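# Lift headset by headband, hold its cable up

## Task

With the right arm, hold the headset (not its cable) motionless by its headband. The headset's lowest point must be at least about a hand's length above the table, and no part of it may extend beyond the table's edge. The headband must be pinched between the right gripper's fingers, with that gripper commanded to full close. Those fingers may contact only the headband, and apart from the cable nothing may touch the headset, except that the left arm is allowed to. The left gripper must hold the cable firmly between its fingers, not at the extreme tips or edges of the fingers, at a point lower than where the cable exits the ear cup. Along the stretch from the ear cup to that grip, the cable must stay well above the table and touch nothing but itself, the headset and the arms. If the left arm were removed, no part of the headset may drop more than a little. The cable's free end must not be left dangling below the table top. If that end ever drops far below the table top or reaches far beyond the table edge, whether held or not, the task fails. Declare completion only once all of this holds. At the end, nothing else may depend on the robot holding it in place apart from this requested hold.

## Robot and tools

Robot: two arms, left_arm and right_arm, each with a parallel two-finger gripper. All poses use one scene frame. Its origin is on the table top midway between the arms, +z is up, +x points out over the table, and left_arm sits on the +y side. The names left and right are labels only and do not match sides of a camera image. The arm bases are at left_arm (-0.035, +0.372, 0) and right_arm (+0.047, -0.251, 0).

Gripper frame: the fingers extend along the gripper's +z axis and close along its y axis. end_effector_position is the point between the finger pads, about 1 cm short of the fingertips. Orientation is a quaternion written w first (qw, qx, qy, qz).

Row layout: every row is one flat list of 16 numbers covering both arms, even if only one arm moves. The order is left x, y, z, qw, qx, qy, qz, opening, then the same eight for right. x, y, z are an absolute target position in metres in the scene frame, and the quaternion is an absolute target orientation. Opening runs from -1 (closed) to +1 (fully open, 0.094 m). A row may add 12 more numbers between 0 and 1: stiffness multipliers for each joint's position gain, left arm's six joints then right arm's six. Each multiplier stays in effect until you change it.

execute_actions(actions): takes a list of up to 15 actions. Each action is a table of up to 15 rows, and each row lasts one control step of 1/30 s. If a table has fewer than 15 rows, its last row repeats. An empty list only returns the current state and images. For both arms, an action is rejected if any target lies over 0.6 m from that gripper's current position along any of the gripper's own axes. If the first action fails this check, or any action is malformed, the whole call does nothing. To keep an orientation fixed, repeat the same quaternion in every row rather than copying the drifted one from the results.

move(target, speed, blocking): target is one 16-number row as above, an absolute pose for each gripper. Each gripper travels in a straight line toward its pose, and all paths finish together within 0.5 to 10 s. Paths longer than that are cut off at 10 s. speed is in m/s, from 0.002 to 0.5, default 0.25, and rotation is capped at twice that number in rad/s. Paths do not avoid obstacles or the other arm. Grippers lag, drift, and can overshoot the speed when the arm is nearly extended. Openings are applied at the start. blocking=false returns after 0.5 s while the arm keeps going, and other motion commands are refused until a result shows the move ended. Use wait(0) to check on it, or stop.

The move result adds a line giving its ending: done, off_target, moving, held or fault. It also gives each gripper's distance from its target. limits=paced means the target was clipped. limits=held means some steps were blocked, and the arm may then move much faster than requested. An ending of held means the final step was blocked.

wait(seconds): 0 to 10 s. The arms keep their last command, and any running move continues.

stop(): brakes a running move, which needs room to slow down. The fingers continue closing or opening.

zoom_image(camera, region): camera is one of cam_high, cam_low, cam_left_wrist or cam_right_wrist, each image being 504x504. region is [x0, y0, x1, y1] in pixels from the top-left corner, at most 504 by 504.

read_manual(section): returns licence text only. finished_scene(scene): give the current scene's number. This ends the scene permanently and reports success.

Results: a state line gives each gripper's position and quaternion, though the printed position may be off, more so at long reach. Hand target lines show where the controller is currently driving each gripper. grip_measured is the finger opening on the command scale. The last Joint positions value is the opening in metres. Lines reading pose unreachable, FAULT, MOTOR HOT or OVER-TEMPERATURE FAULT report blocked commands and stops.

Control behaviour: each step, the commanded pose is clipped to within 70 mm and 16 degrees of the measured pose. Far targets therefore need several actions, and after an action the arm travels only to its last clipped pose. When position and orientation conflict, position wins. Motions tend to settle a centimetre or more short, usually too low. Elbows cannot fully straighten. To keep an arm still, resend its whole last reported pose and its intended opening on every call.

Joint ranges (rad): waist -2.618 to 3.054, shoulder 0 to 3.142, elbow 0 to 3.142, wrist pitch -1.571 to 1.571, wrist yaw -1.571 to 1.571, wrist roll -2.094 to 2.094.

Gripping: to hold an object, command an opening below grip_measured. About 0.03 below gives a secure grip, and less gives a lighter one. Each pad exerts roughly 50-62 N at most, less on very thin parts. Sensor offsets of about 1 mm are possible.

Avoid: arm-to-arm collisions or pressing, fast impacts, and pushing a target deep past a contact, since speed and overshoot both increase force. Also avoid dropping or knocking anything off the table, and letting the cable's free end fall off the table or far past its edge. Brief external tugs or pushes can occur, so grip securely. Long loaded holds heat the motors: a warning appears at 75 °C, the arm is stopped at 90 °C, and at 100 °C the arm goes limp and falls.

Each tool is called after ">>>" as name(argument=value, ...) on one line, values as JSON.

## Session

>>> execute_actions(actions=[])

Scene clock: 0.00 s.
left_arm: end_effector_position=(+0.2860, +0.3864, +0.5798) grip_measured=+1.000 end_effector_quat_wxyz=(+0.858, +0.085, +0.506, +0.011) | right_arm: end_effector_position=(+0.2809, +0.0938, +0.2695) grip_measured=-0.849 end_effector_quat_wxyz=(+0.294, -0.470, +0.824, +0.119)
Joint positions: left_arm=[ 0.165  1.032  1.266  0.29   0.329 -0.006  0.094] | right_arm=[ 1.021  1.61   1.716 -1.033  0.056 -0.059  0.007]
Joint velocities: left_arm=[ 0.007 -0.002 -0.012 -0.11   0.007  0.007  0.   ] | right_arm=[-0.012 -0.007 -0.022 -0.007  0.037 -0.037 -0.   ]
Hand target (left_arm): +0.279, +0.385, +0.589; +0.865, +0.086, +0.495, +0.014
Hand target (right_arm): +0.288, +0.099, +0.288; +0.329, -0.462, +0.814, +0.127
Joint stiffness scale: left_arm=[1. 1. 1. 1. 1. 1.] | right_arm=[1. 1. 1. 1. 1. 1.]

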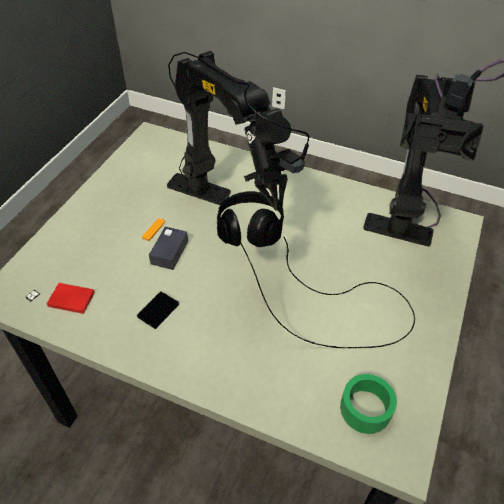

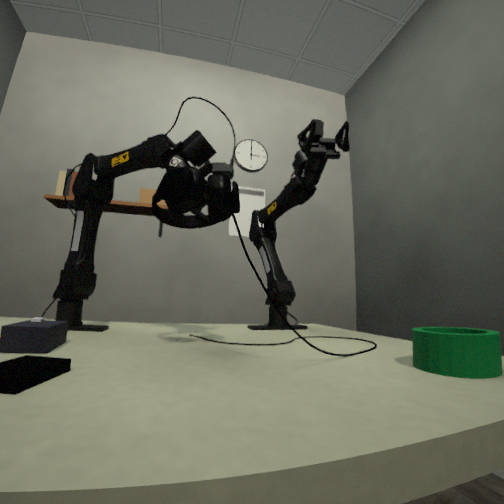

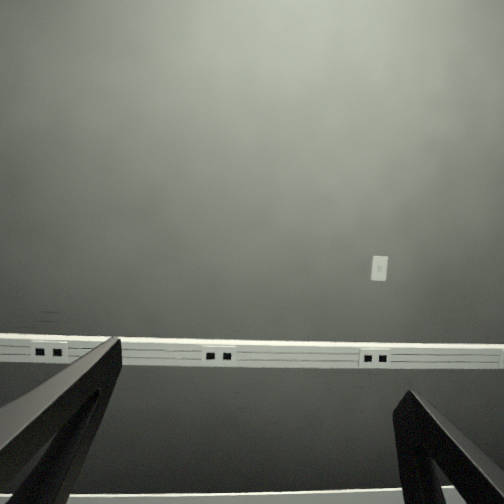

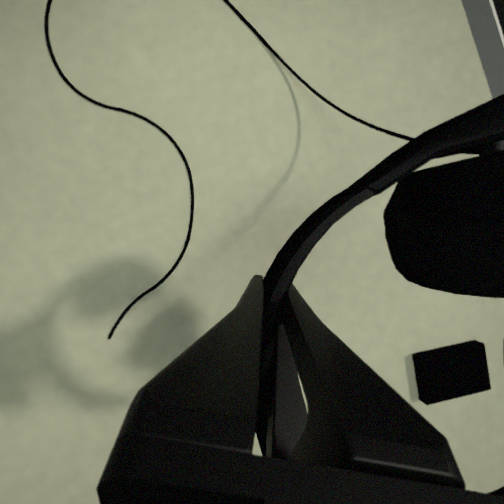

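>>> zoom_image(camera="cam_high", region=[180, 130, 340, 290])

>>> zoom_image(camera="cam_low", region=[120, 110, 300, 290])

Region (180, 130, 340, 290) of cam_high's 504x504 image, scaled by 3.150, with more detail than that image has.

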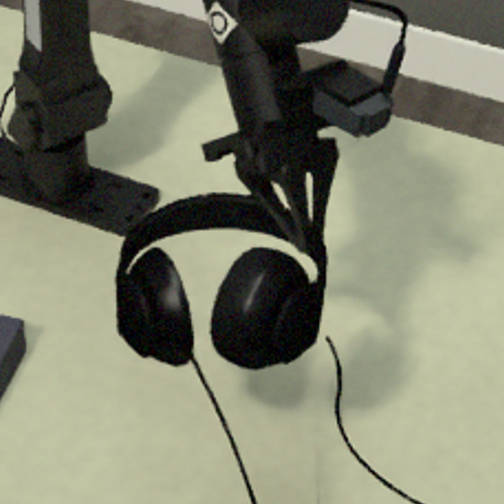

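Region (120, 110, 300, 290) of cam_low's 504x504 image, scaled by 2.800, with more detail than that image has.

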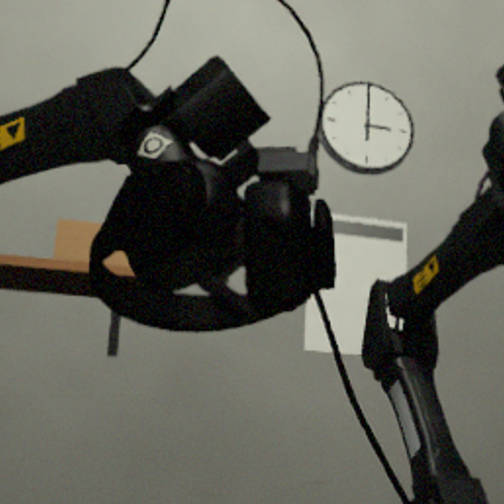

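>>> move(target=[0.33,0.33,0.24,0.433,0.433,0.75,-0.25,1, 0.29,0.02,0.34,0.329,-0.462,0.814,0.127,-1], speed=0.25)

Scene clock: 14.70 s.
left_arm: end_effector_position=(+0.3410, +0.3360, +0.2260) grip_measured=+1.000 end_effector_quat_wxyz=(+0.423, +0.430, +0.757, -0.249) | right_arm: end_effector_position=(+0.2806, +0.0186, +0.3032) grip_measured=-0.849 end_effector_quat_wxyz=(+0.267, -0.465, +0.836, +0.118)
Joint positions: left_arm=[ 0.25   1.644  1.414 -1.003  0.99   1.157  0.094] | right_arm=[ 0.851  1.499  1.79  -1.272 -0.054 -0.172  0.007]
Joint velocities: left_arm=[-0.007 -0.007 -0.002 -0.051 -0.051  0.022  0.   ] | right_arm=[-0.002 -0.002 -0.002  0.007 -0.051 -0.007  0.001]
Hand target (left_arm): +0.343, +0.332, +0.234; +0.429, +0.440, +0.748, -0.248
Hand target (right_arm): +0.287, +0.019, +0.340; +0.329, -0.461, +0.814, +0.128
Off the commanded pose (left_arm): 0.019 m, 1 deg.
Off the commanded pose (right_arm): 0.038 m, 8 deg.
Joint stiffness scale: left_arm=[1. 1. 1. 1. 1. 1.] | right_arm=[1. 1. 1. 1. 1. 1.]
move: off_target (left_arm, right_arm)

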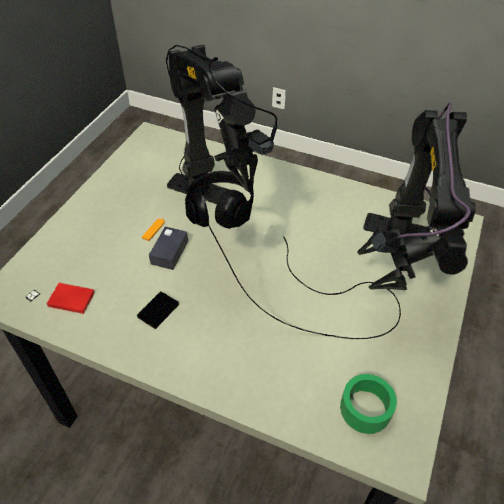

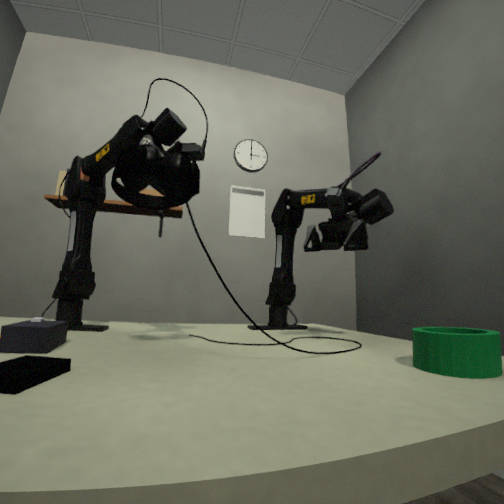

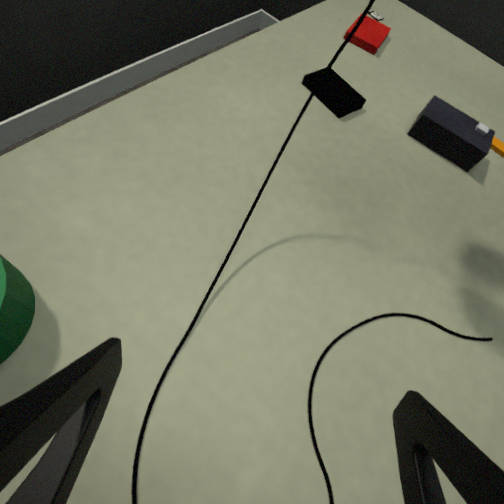

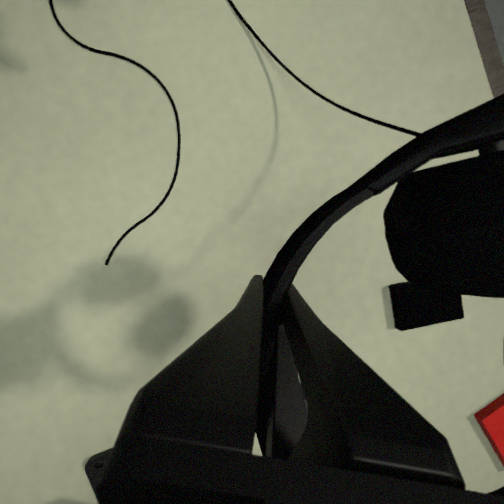

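>>> move(target=[0.35,0.17,0.17,0.513,0.426,0.669,-0.327,1, 0.30,0.0,0.42,0.36,-0.455,0.80,0.14,-1], speed=0.2)

Scene clock: 24.70 s.
left_arm: end_effector_position=(+0.3498, +0.1720, +0.1773) grip_measured=+1.000 end_effector_quat_wxyz=(+0.523, +0.418, +0.666, -0.328) | right_arm: end_effector_position=(+0.2953, +0.0007, +0.3982) grip_measured=-0.849 end_effector_quat_wxyz=(+0.320, -0.454, +0.819, +0.140)
Joint positions: left_arm=[-0.202  1.626  0.823  0.392  0.935  0.336  0.094] | right_arm=[ 0.75   1.67   2.38  -1.576 -0.127 -0.24   0.007]
Joint velocities: left_arm=[ 0.002 -0.007 -0.002  0.037  0.007  0.007  0.   ] | right_arm=[-0.007 -0.002  0.012  0.007  0.037 -0.022  0.001]
Hand target (left_arm): +0.349, +0.168, +0.174; +0.522, +0.418, +0.665, -0.332
Hand target (right_arm): +0.299, -0.000, +0.420; +0.361, -0.457, +0.801, +0.141
Off the commanded pose (left_arm): 0.008 m, 2 deg.
Off the commanded pose (right_arm): 0.022 m, 5 deg.
Joint stiffness scale: left_arm=[1. 1. 1. 1. 1. 1.] | right_arm=[1. 1. 1. 1. 1. 1.]
move: off_target (right_arm)

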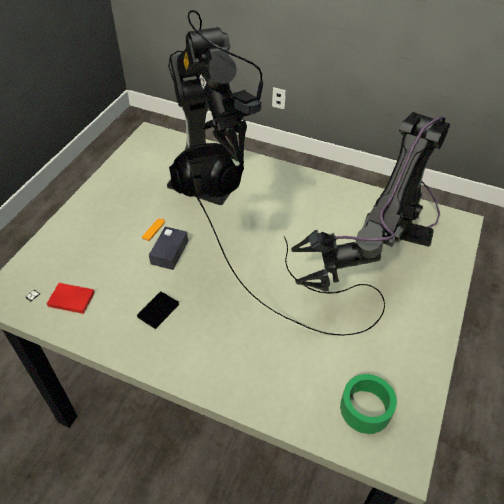

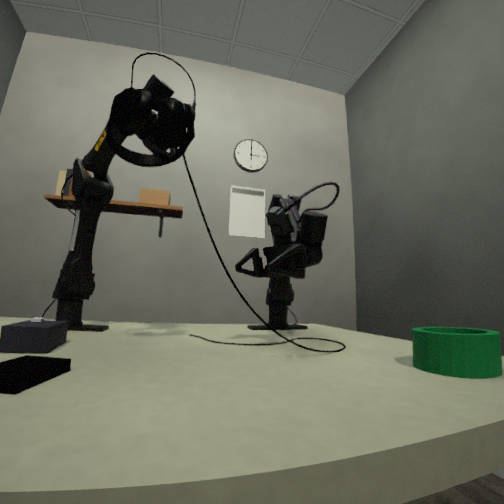

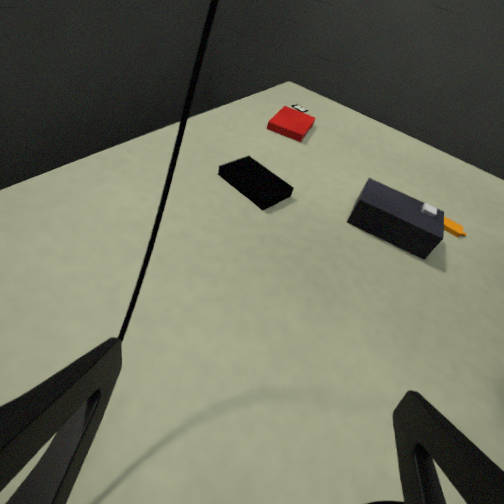

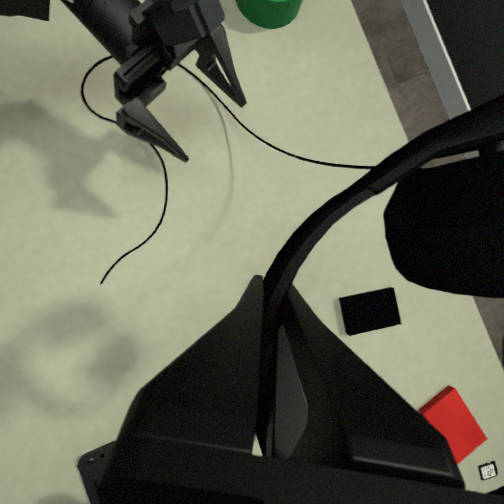

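>>> move(target=[0.415,0.165,0.17,0.513,0.426,0.669,-0.327,1, 0.30,0.0,0.42,0.36,-0.455,0.80,0.14,-1], speed=0.15)

Scene clock: 27.50 s.
left_arm: end_effector_position=(+0.4095, +0.1634, +0.1619) grip_measured=+1.000 end_effector_quat_wxyz=(+0.504, +0.420, +0.678, -0.331) | right_arm: end_effector_position=(+0.2950, +0.0009, +0.3981) grip_measured=-0.849 end_effector_quat_wxyz=(+0.319, -0.454, +0.819, +0.141)
Joint positions: left_arm=[-0.202  1.863  1.088  0.299  0.935  0.368  0.094] | right_arm=[ 0.75   1.67   2.38  -1.576 -0.129 -0.239  0.007]
Joint velocities: left_arm=[ 0.002 -0.012  0.007 -0.066 -0.066  0.022  0.   ] | right_arm=[-0.007  0.002  0.022 -0.066 -0.037  0.022 -0.001]
Hand target (left_arm): +0.415, +0.164, +0.171; +0.513, +0.426, +0.669, -0.327
Hand target (right_arm): +0.299, -0.001, +0.420; +0.361, -0.456, +0.801, +0.140
Off the commanded pose (left_arm): 0.010 m, 2 deg.
Off the commanded pose (right_arm): 0.022 m, 5 deg.
Joint stiffness scale: left_arm=[1. 1. 1. 1. 1. 1.] | right_arm=[1. 1. 1. 1. 1. 1.]
move: off_target (right_arm)

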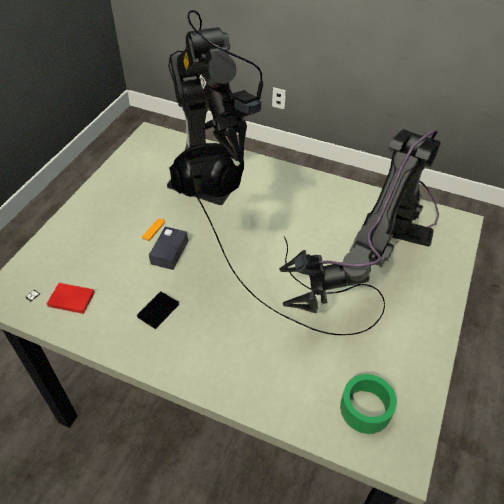

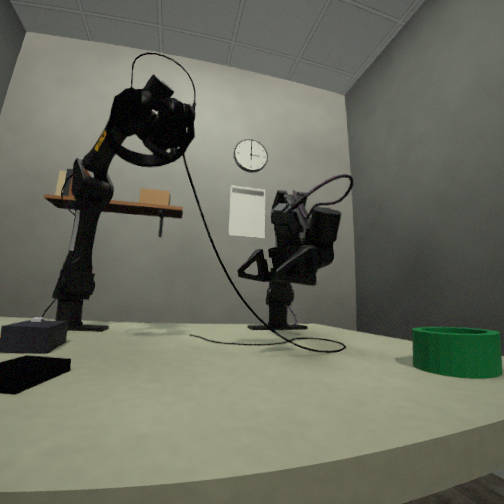

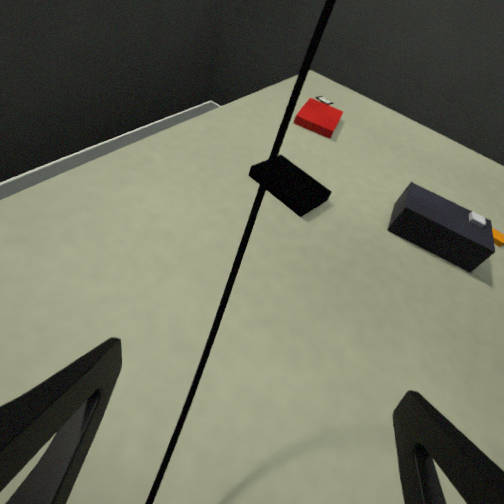

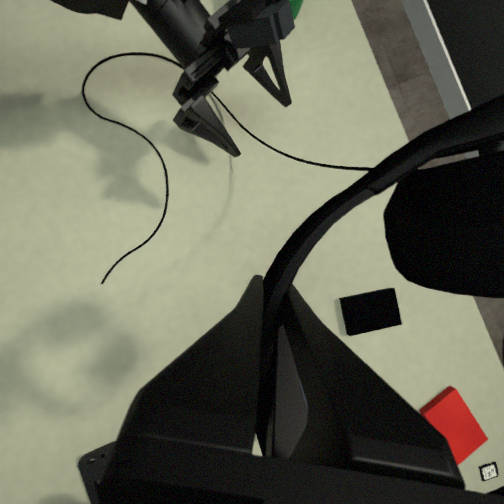

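>>> move(target=[0.46,0.095,0.175,0.513,0.426,0.669,-0.327,1, 0.30,0.0,0.42,0.36,-0.455,0.80,0.14,-1], speed=0.15)

Scene clock: 30.50 s.
left_arm: end_effector_position=(+0.4533, +0.0974, +0.1679) grip_measured=+1.000 end_effector_quat_wxyz=(+0.508, +0.424, +0.673, -0.330) | right_arm: end_effector_position=(+0.2948, +0.0011, +0.3982) grip_measured=-0.849 end_effector_quat_wxyz=(+0.319, -0.455, +0.819, +0.142)
Joint positions: left_arm=[-0.337  2.048  1.354  0.293  0.819  0.285  0.094] | right_arm=[ 0.75   1.67   2.38  -1.576 -0.13  -0.239  0.007]
Joint velocities: left_arm=[ 0.002  0.007 -0.007  0.022 -0.022 -0.081  0.   ] | right_arm=[-0.002 -0.022  0.002  0.066 -0.037  0.095  0.   ]
Hand target (left_arm): +0.458, +0.094, +0.177; +0.515, +0.424, +0.668, -0.330
Hand target (right_arm): +0.299, -0.001, +0.420; +0.361, -0.456, +0.801, +0.140
Off the commanded pose (left_arm): 0.010 m, 1 deg.
Off the commanded pose (right_arm): 0.022 m, 5 deg.
Joint stiffness scale: left_arm=[1. 1. 1. 1. 1. 1.] | right_arm=[1. 1. 1. 1. 1. 1.]
move: off_target (right_arm)

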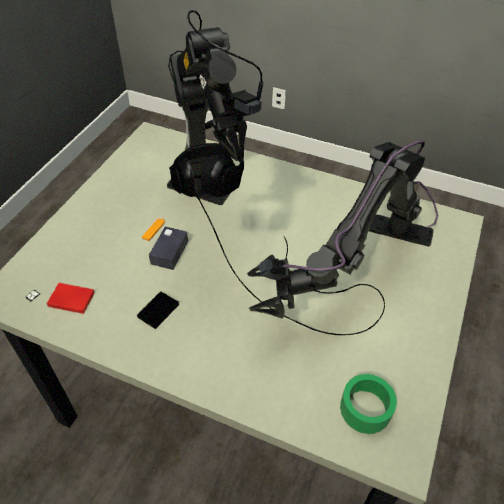

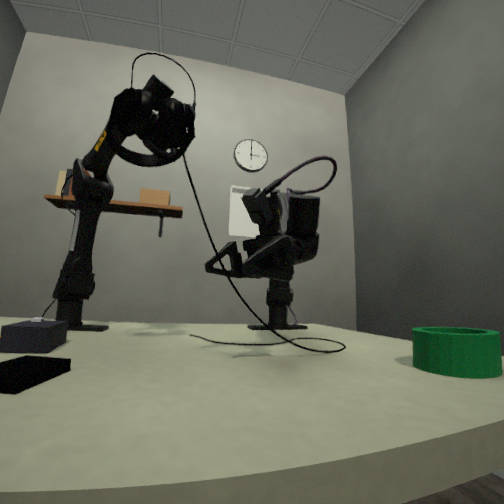

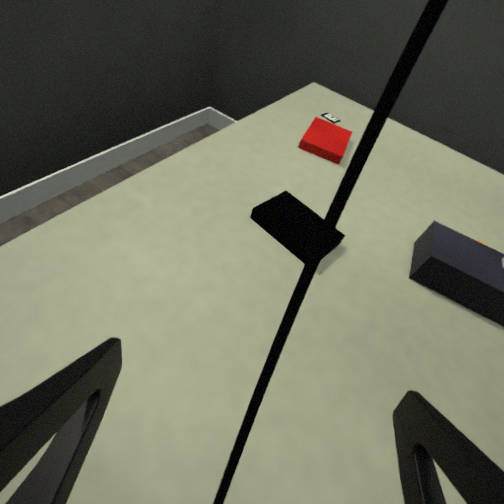

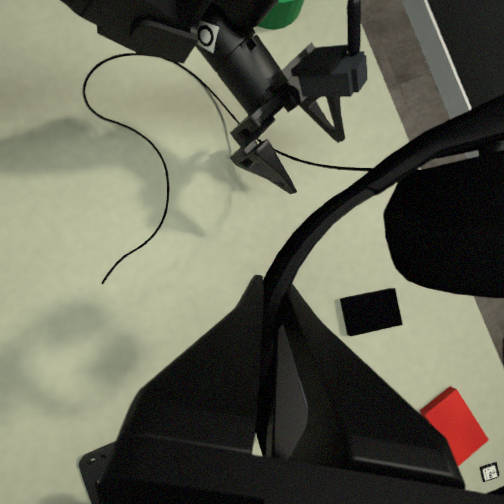

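>>> move(target=[0.463,0.055,0.175,0.513,0.426,0.669,-0.327,0.2, 0.30,0.0,0.42,0.36,-0.455,0.80,0.14,-1], speed=0.1)

>>> zoom_image(camera="cam_low", region=[170, 200, 290, 320])

>>> zoom_image(camera="cam_high", region=[190, 220, 310, 340])

Scene clock: 33.37 s.
left_arm: end_effector_position=(+0.4566, +0.0578, +0.1666) grip_measured=+0.203 end_effector_quat_wxyz=(+0.505, +0.426, +0.674, -0.330) | right_arm: end_effector_position=(+0.2947, +0.0012, +0.3982) grip_measured=-0.849 end_effector_quat_wxyz=(+0.319, -0.455, +0.819, +0.143)
Joint positions: left_arm=[-0.42   2.104  1.434  0.292  0.743  0.248  0.057] | right_arm=[ 0.75   1.67   2.38  -1.576 -0.131 -0.239  0.007]
Joint velocities: left_arm=[-0.007  0.017  0.002  0.007 -0.051 -0.037  0.   ] | right_arm=[-0.002  0.002  0.022 -0.007  0.007  0.007 -0.001]
Hand target (left_arm): +0.461, +0.055, +0.176; +0.514, +0.425, +0.669, -0.329
Hand target (right_arm): +0.299, -0.001, +0.420; +0.361, -0.456, +0.801, +0.140
Off the commanded pose (left_arm): 0.011 m, 1 deg.
Off the commanded pose (right_arm): 0.022 m, 5 deg.
Joint stiffness scale: left_arm=[1. 1. 1. 1. 1. 1.] | right_arm=[1. 1. 1. 1. 1. 1.]
move: off_target (left_arm, right_arm)

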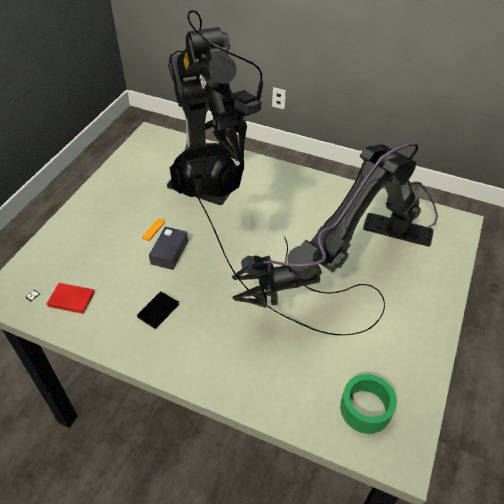

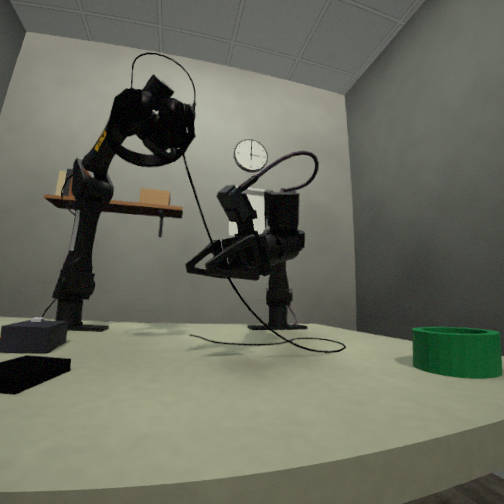

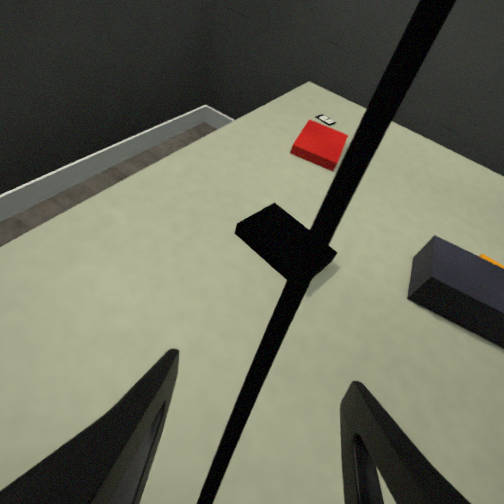

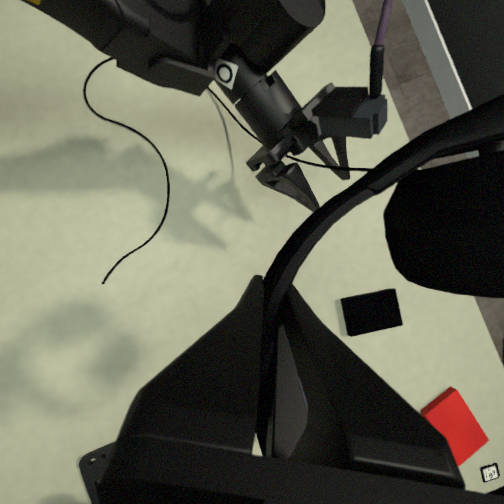

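Region (170, 200, 290, 320) of cam_low's 504x504 image, scaled by 4.200, with more detail than that image has.

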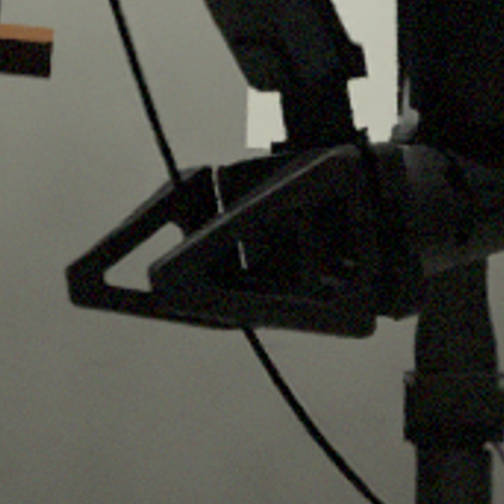

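Region (190, 220, 310, 340) of cam_high's 504x504 image, scaled by 4.200, with more detail than that image has.

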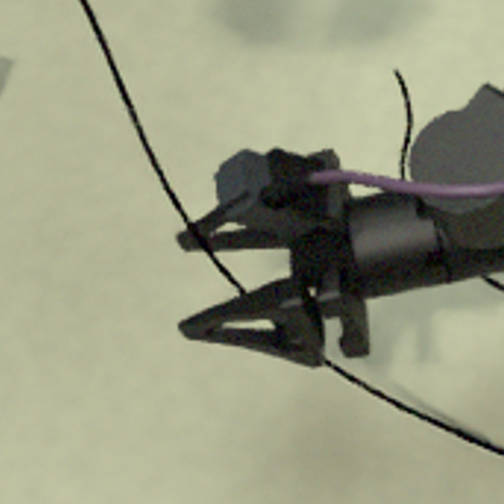

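>>> move(target=[0.465,0.062,0.175,0.513,0.426,0.669,-0.327,-1, 0.30,0.0,0.42,0.36,-0.455,0.80,0.14,-1], speed=0.05)

>>> zoom_image(camera="cam_low", region=[170, 200, 290, 320])

>>> zoom_image(camera="cam_high", region=[150, 100, 330, 330])

>>> zoom_image(camera="cam_low", region=[70, 60, 220, 210])

Scene clock: 37.53 s.
left_arm: end_effector_position=(+0.4562, +0.0581, +0.1648) grip_measured=-0.984 end_effector_quat_wxyz=(+0.502, +0.425, +0.677, -0.330) | right_arm: end_effector_position=(+0.2946, +0.0013, +0.3982) grip_measured=-0.849 end_effector_quat_wxyz=(+0.319, -0.455, +0.819, +0.143)
Joint positions: left_arm=[-0.42   2.104  1.434  0.283  0.741  0.247  0.001] | right_arm=[ 0.75   1.67   2.38  -1.576 -0.132 -0.238  0.007]
Joint velocities: left_arm=[-0.012 -0.002 -0.002  0.066  0.037 -0.022 -0.   ] | right_arm=[-0.022  0.002 -0.012 -0.037  0.051 -0.051  0.   ]
Hand target (left_arm): +0.464, +0.062, +0.175; +0.513, +0.426, +0.669, -0.327
Hand target (right_arm): +0.299, -0.001, +0.420; +0.361, -0.456, +0.801, +0.140
Off the commanded pose (left_arm): 0.014 m, 2 deg.
Off the commanded pose (right_arm): 0.023 m, 5 deg.
Joint stiffness scale: left_arm=[1. 1. 1. 1. 1. 1.] | right_arm=[1. 1. 1. 1. 1. 1.]
move: off_target (left_arm, right_arm)

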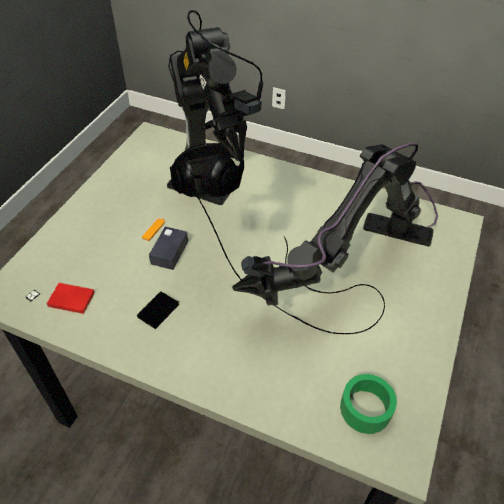

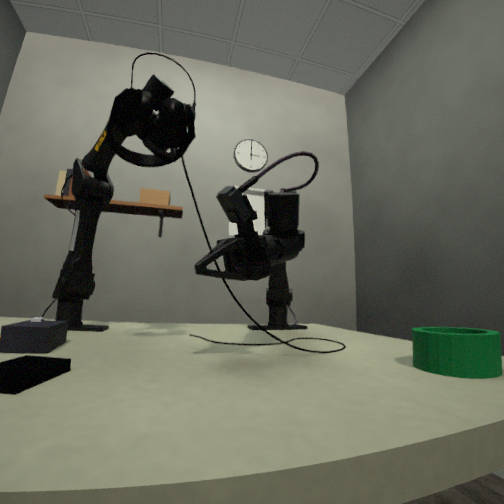

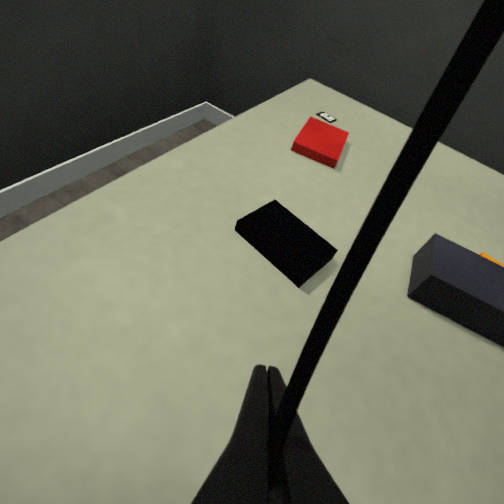

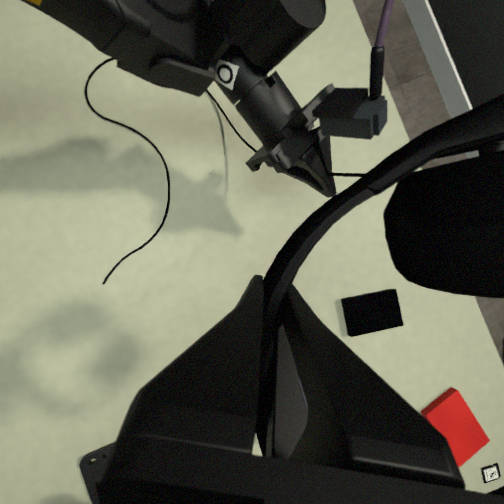

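Region (170, 200, 290, 320) of cam_low's 504x504 image, scaled by 4.200, with more detail than that image has.

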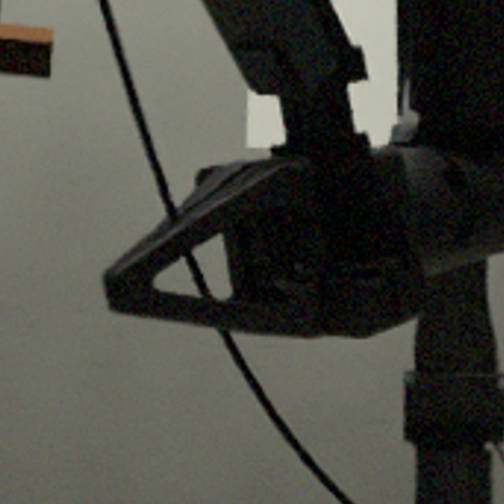

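Region (150, 100, 330, 330) of cam_high's 504x504 image, scaled by 2.191, with more detail than that image has; it fills the left 394 columns of this view, and the rest is white.

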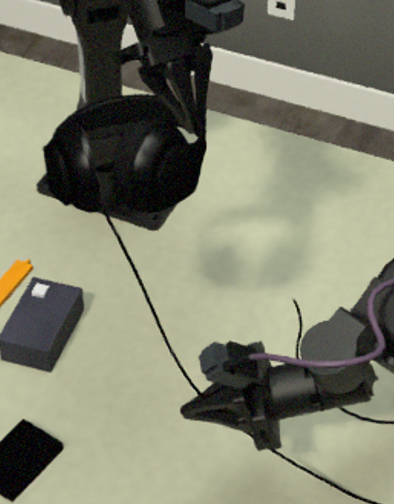

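Region (70, 60, 220, 210) of cam_low's 504x504 image, scaled by 3.360, with more detail than that image has.

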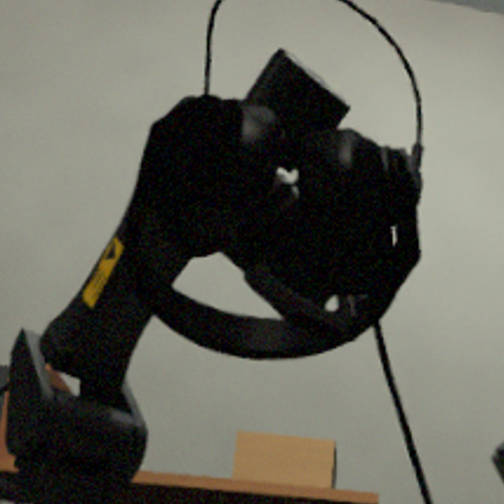

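>>> execute_actions(actions=[[[0.463,0.058,0.175,0.513,0.426,0.669,-0.327,-0.65, 0.30,0.0,0.42,0.36,-0.455,0.80,0.14,-1]],[[0.455,0.07,0.175,0.513,0.426,0.669,-0.327,-0.65, 0.30,0.0,0.42,0.36,-0.455,0.80,0.14,-1],[0.455,0.07,0.175,0.513,0.426,0.669,-0.327,-0.65, 0.30,0.0,0.42,0.36,-0.455,0.80,0.14,-1],[0.455,0.07,0.175,0.513,0.426,0.669,-0.327,-0.65, 0.30,0.0,0.42,0.36,-0.455,0.80,0.14,-1],[0.455,0.07,0.175,0.513,0.426,0.669,-0.327,-0.65, 0.30,0.0,0.42,0.36,-0.455,0.80,0.14,-1],[0.448,0.082,0.175,0.513,0.426,0.669,-0.327,-0.65, 0.30,0.0,0.42,0.36,-0.455,0.80,0.14,-1]],[[0.448,0.082,0.175,0.513,0.426,0.669,-0.327,-0.65, 0.30,0.0,0.42,0.36,-0.455,0.80,0.14,-1]]])

>>> zoom_image(camera="cam_low", region=[170, 200, 290, 320])

Scene clock: 47.13 s.
left_arm: end_effector_position=(+0.4508, +0.0812, +0.1537) grip_measured=-0.653 end_effector_quat_wxyz=(+0.495, +0.418, +0.688, -0.328) | right_arm: end_effector_position=(+0.2946, +0.0013, +0.3982) grip_measured=-0.849 end_effector_quat_wxyz=(+0.319, -0.455, +0.819, +0.143)
Joint positions: left_arm=[-0.38   2.071  1.356  0.293  0.763  0.261  0.016] | right_arm=[ 0.75   1.67   2.38  -1.576 -0.132 -0.239  0.007]
Joint velocities: left_arm=[-0.007 -0.002  0.002 -0.037  0.051 -0.007 -0.   ] | right_arm=[-0.007  0.002  0.012 -0.066  0.037 -0.066 -0.   ]
Hand target (left_arm): +0.447, +0.082, +0.175; +0.513, +0.426, +0.669, -0.327
Hand target (right_arm): +0.299, -0.001, +0.420; +0.361, -0.456, +0.801, +0.140
Off the commanded pose (left_arm): 0.022 m, 3 deg.
Off the commanded pose (right_arm): 0.023 m, 5 deg.
Joint stiffness scale: left_arm=[1. 1. 1. 1. 1. 1.] | right_arm=[1. 1. 1. 1. 1. 1.]

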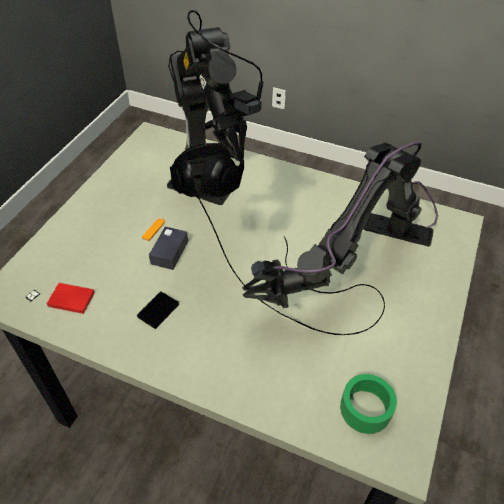

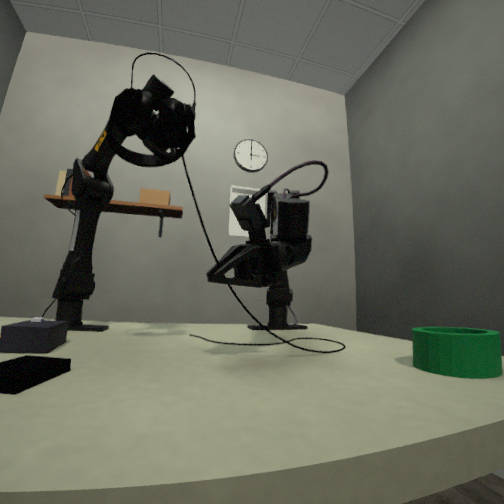

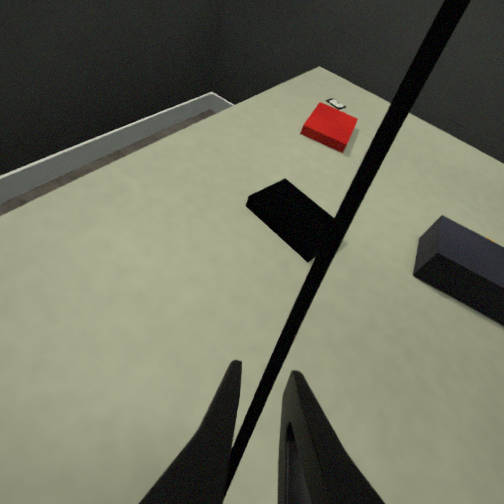

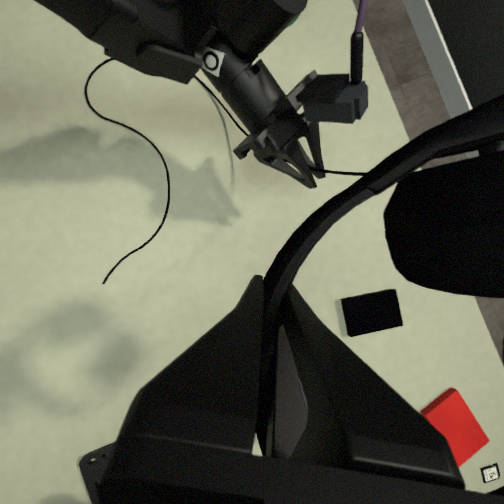

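Region (170, 200, 290, 320) of cam_low's 504x504 image, scaled by 4.200, with more detail than that image has.

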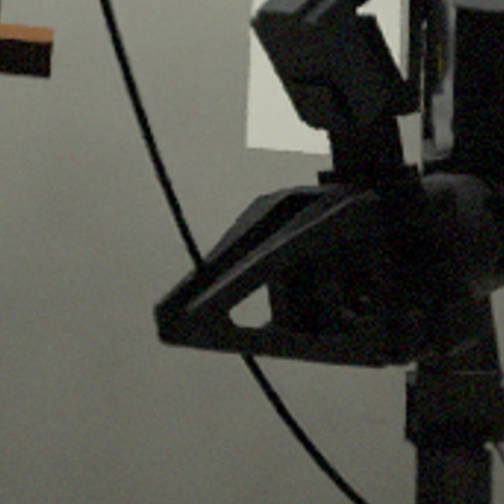

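>>> execute_actions(actions=[[[0.448,0.082,0.175,0.513,0.426,0.669,-0.327,-1, 0.30,0.0,0.42,0.36,-0.455,0.80,0.14,-1]]])

>>> zoom_image(camera="cam_low", region=[170, 200, 290, 320])

Scene clock: 48.83 s.
left_arm: end_effector_position=(+0.4508, +0.0812, +0.1537) grip_measured=-0.969 end_effector_quat_wxyz=(+0.495, +0.418, +0.688, -0.328) | right_arm: end_effector_position=(+0.2946, +0.0013, +0.3982) grip_measured=-0.849 end_effector_quat_wxyz=(+0.319, -0.455, +0.819, +0.143)
Joint positions: left_arm=[-0.38   2.071  1.356  0.293  0.763  0.261  0.001] | right_arm=[ 0.75   1.67   2.38  -1.576 -0.132 -0.239  0.007]
Joint velocities: left_arm=[-0.002  0.002 -0.002 -0.051 -0.022 -0.022  0.   ] | right_arm=[ 0.007  0.002 -0.007 -0.022 -0.11  -0.051 -0.001]
Hand target (left_arm): +0.448, +0.082, +0.175; +0.513, +0.426, +0.669, -0.327
Hand target (right_arm): +0.299, -0.001, +0.420; +0.361, -0.456, +0.801, +0.140
Off the commanded pose (left_arm): 0.022 m, 3 deg.
Off the commanded pose (right_arm): 0.023 m, 5 deg.
Joint stiffness scale: left_arm=[1. 1. 1. 1. 1. 1.] | right_arm=[1. 1. 1. 1. 1. 1.]

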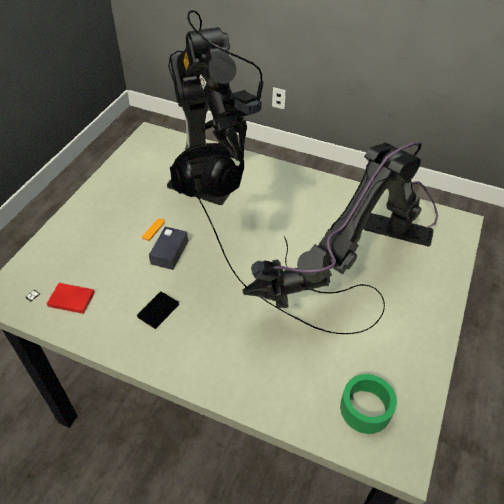

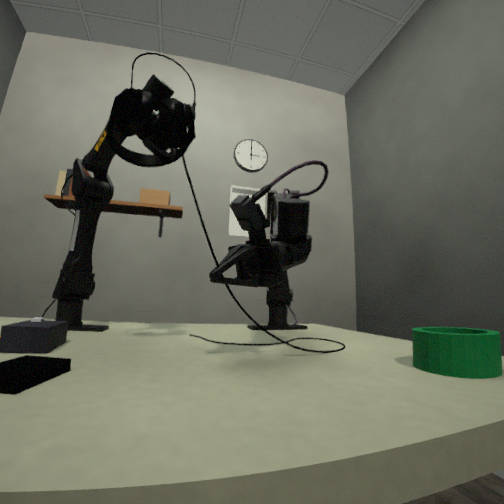

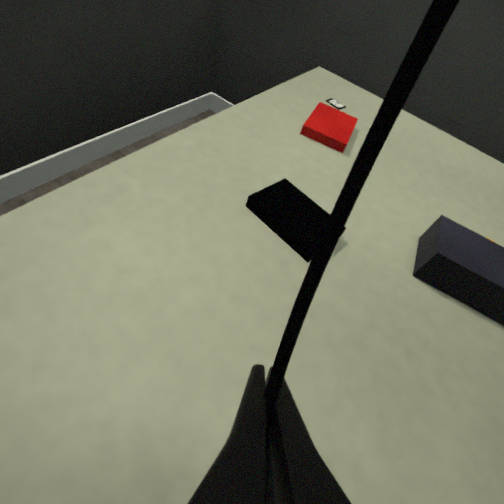

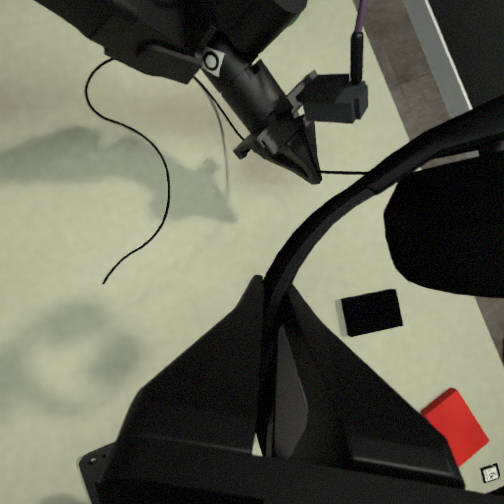

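Region (170, 200, 290, 320) of cam_low's 504x504 image, scaled by 4.200, with more detail than that image has.

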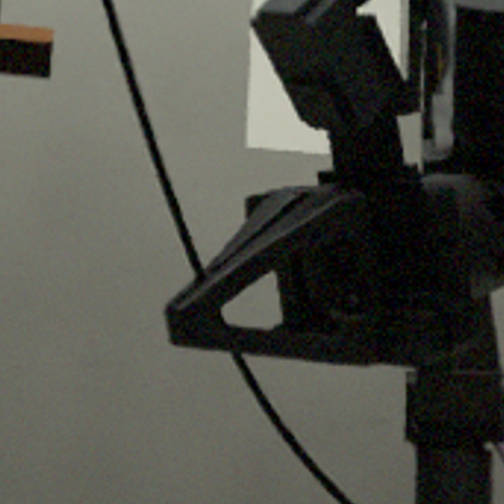

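>>> execute_actions(actions=[[[0.448,0.082,0.175,0.513,0.426,0.669,-0.327,-0.7, 0.30,0.0,0.42,0.36,-0.455,0.80,0.14,-1],[0.448,0.082,0.175,0.513,0.426,0.669,-0.327,-0.7, 0.30,0.0,0.42,0.36,-0.455,0.80,0.14,-1],[0.448,0.082,0.175,0.513,0.426,0.669,-0.327,-0.7, 0.30,0.0,0.42,0.36,-0.455,0.80,0.14,-1],[0.448,0.082,0.175,0.513,0.426,0.669,-0.327,-0.7, 0.30,0.0,0.42,0.36,-0.455,0.80,0.14,-1],[0.448,0.082,0.175,0.513,0.426,0.669,-0.327,-0.7, 0.30,0.0,0.42,0.36,-0.455,0.80,0.14,-1],[0.448,0.082,0.175,0.513,0.426,0.669,-0.327,-0.7, 0.30,0.0,0.42,0.36,-0.455,0.80,0.14,-1],[0.446,0.089,0.178,0.513,0.426,0.669,-0.327,-0.7, 0.30,0.0,0.42,0.36,-0.455,0.80,0.14,-1]],[[0.446,0.089,0.178,0.513,0.426,0.669,-0.327,-0.7, 0.30,0.0,0.42,0.36,-0.455,0.80,0.14,-1]],[[0.446,0.089,0.178,0.513,0.426,0.669,-0.327,-1, 0.30,0.0,0.42,0.36,-0.455,0.80,0.14,-1]]])

>>> zoom_image(camera="cam_low", region=[170, 200, 290, 320])

Scene clock: 53.40 s.
left_arm: end_effector_position=(+0.4476, +0.0851, +0.1581) grip_measured=-0.964 end_effector_quat_wxyz=(+0.497, +0.420, +0.685, -0.329) | right_arm: end_effector_position=(+0.2946, +0.0013, +0.3982) grip_measured=-0.849 end_effector_quat_wxyz=(+0.319, -0.455, +0.819, +0.143)
Joint positions: left_arm=[-0.372  2.051  1.341  0.293  0.776  0.267  0.002] | right_arm=[ 0.75   1.67   2.38  -1.576 -0.132 -0.239  0.007]
Joint velocities: left_arm=[-0.007 -0.007  0.002 -0.007 -0.037  0.007 -0.001] | right_arm=[-0.002  0.002  0.002  0.022  0.037  0.007  0.001]
Hand target (left_arm): +0.446, +0.089, +0.178; +0.513, +0.426, +0.669, -0.327
Hand target (right_arm): +0.299, -0.001, +0.420; +0.361, -0.456, +0.801, +0.140
Off the commanded pose (left_arm): 0.020 m, 3 deg.
Off the commanded pose (right_arm): 0.023 m, 5 deg.
Joint stiffness scale: left_arm=[1. 1. 1. 1. 1. 1.] | right_arm=[1. 1. 1. 1. 1. 1.]

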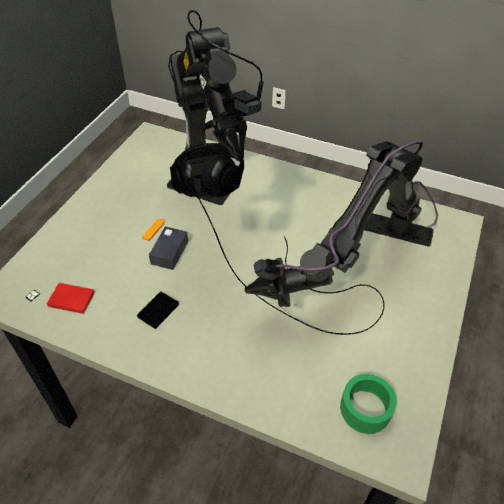

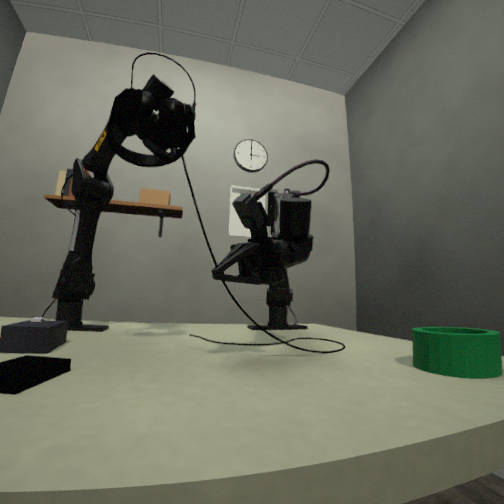

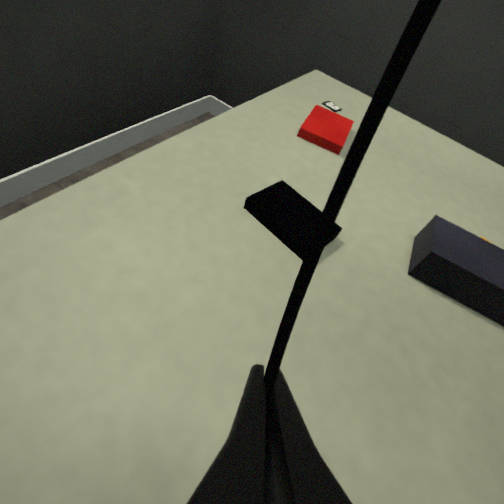

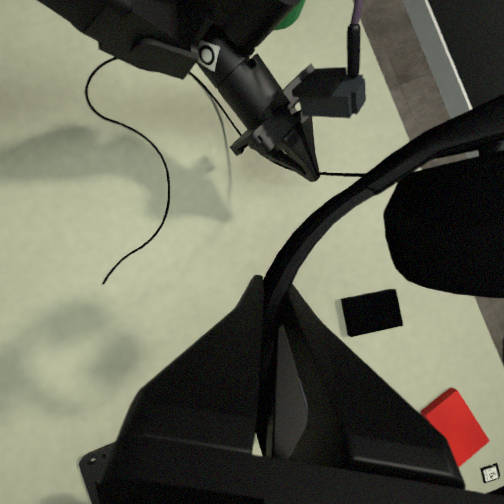

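Region (170, 200, 290, 320) of cam_low's 504x504 image, scaled by 4.200, with more detail than that image has.

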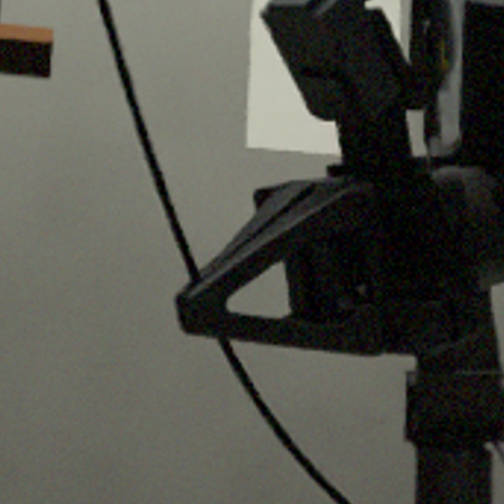

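>>> finished_scene(scene=1)

The scene is finished: the task was done.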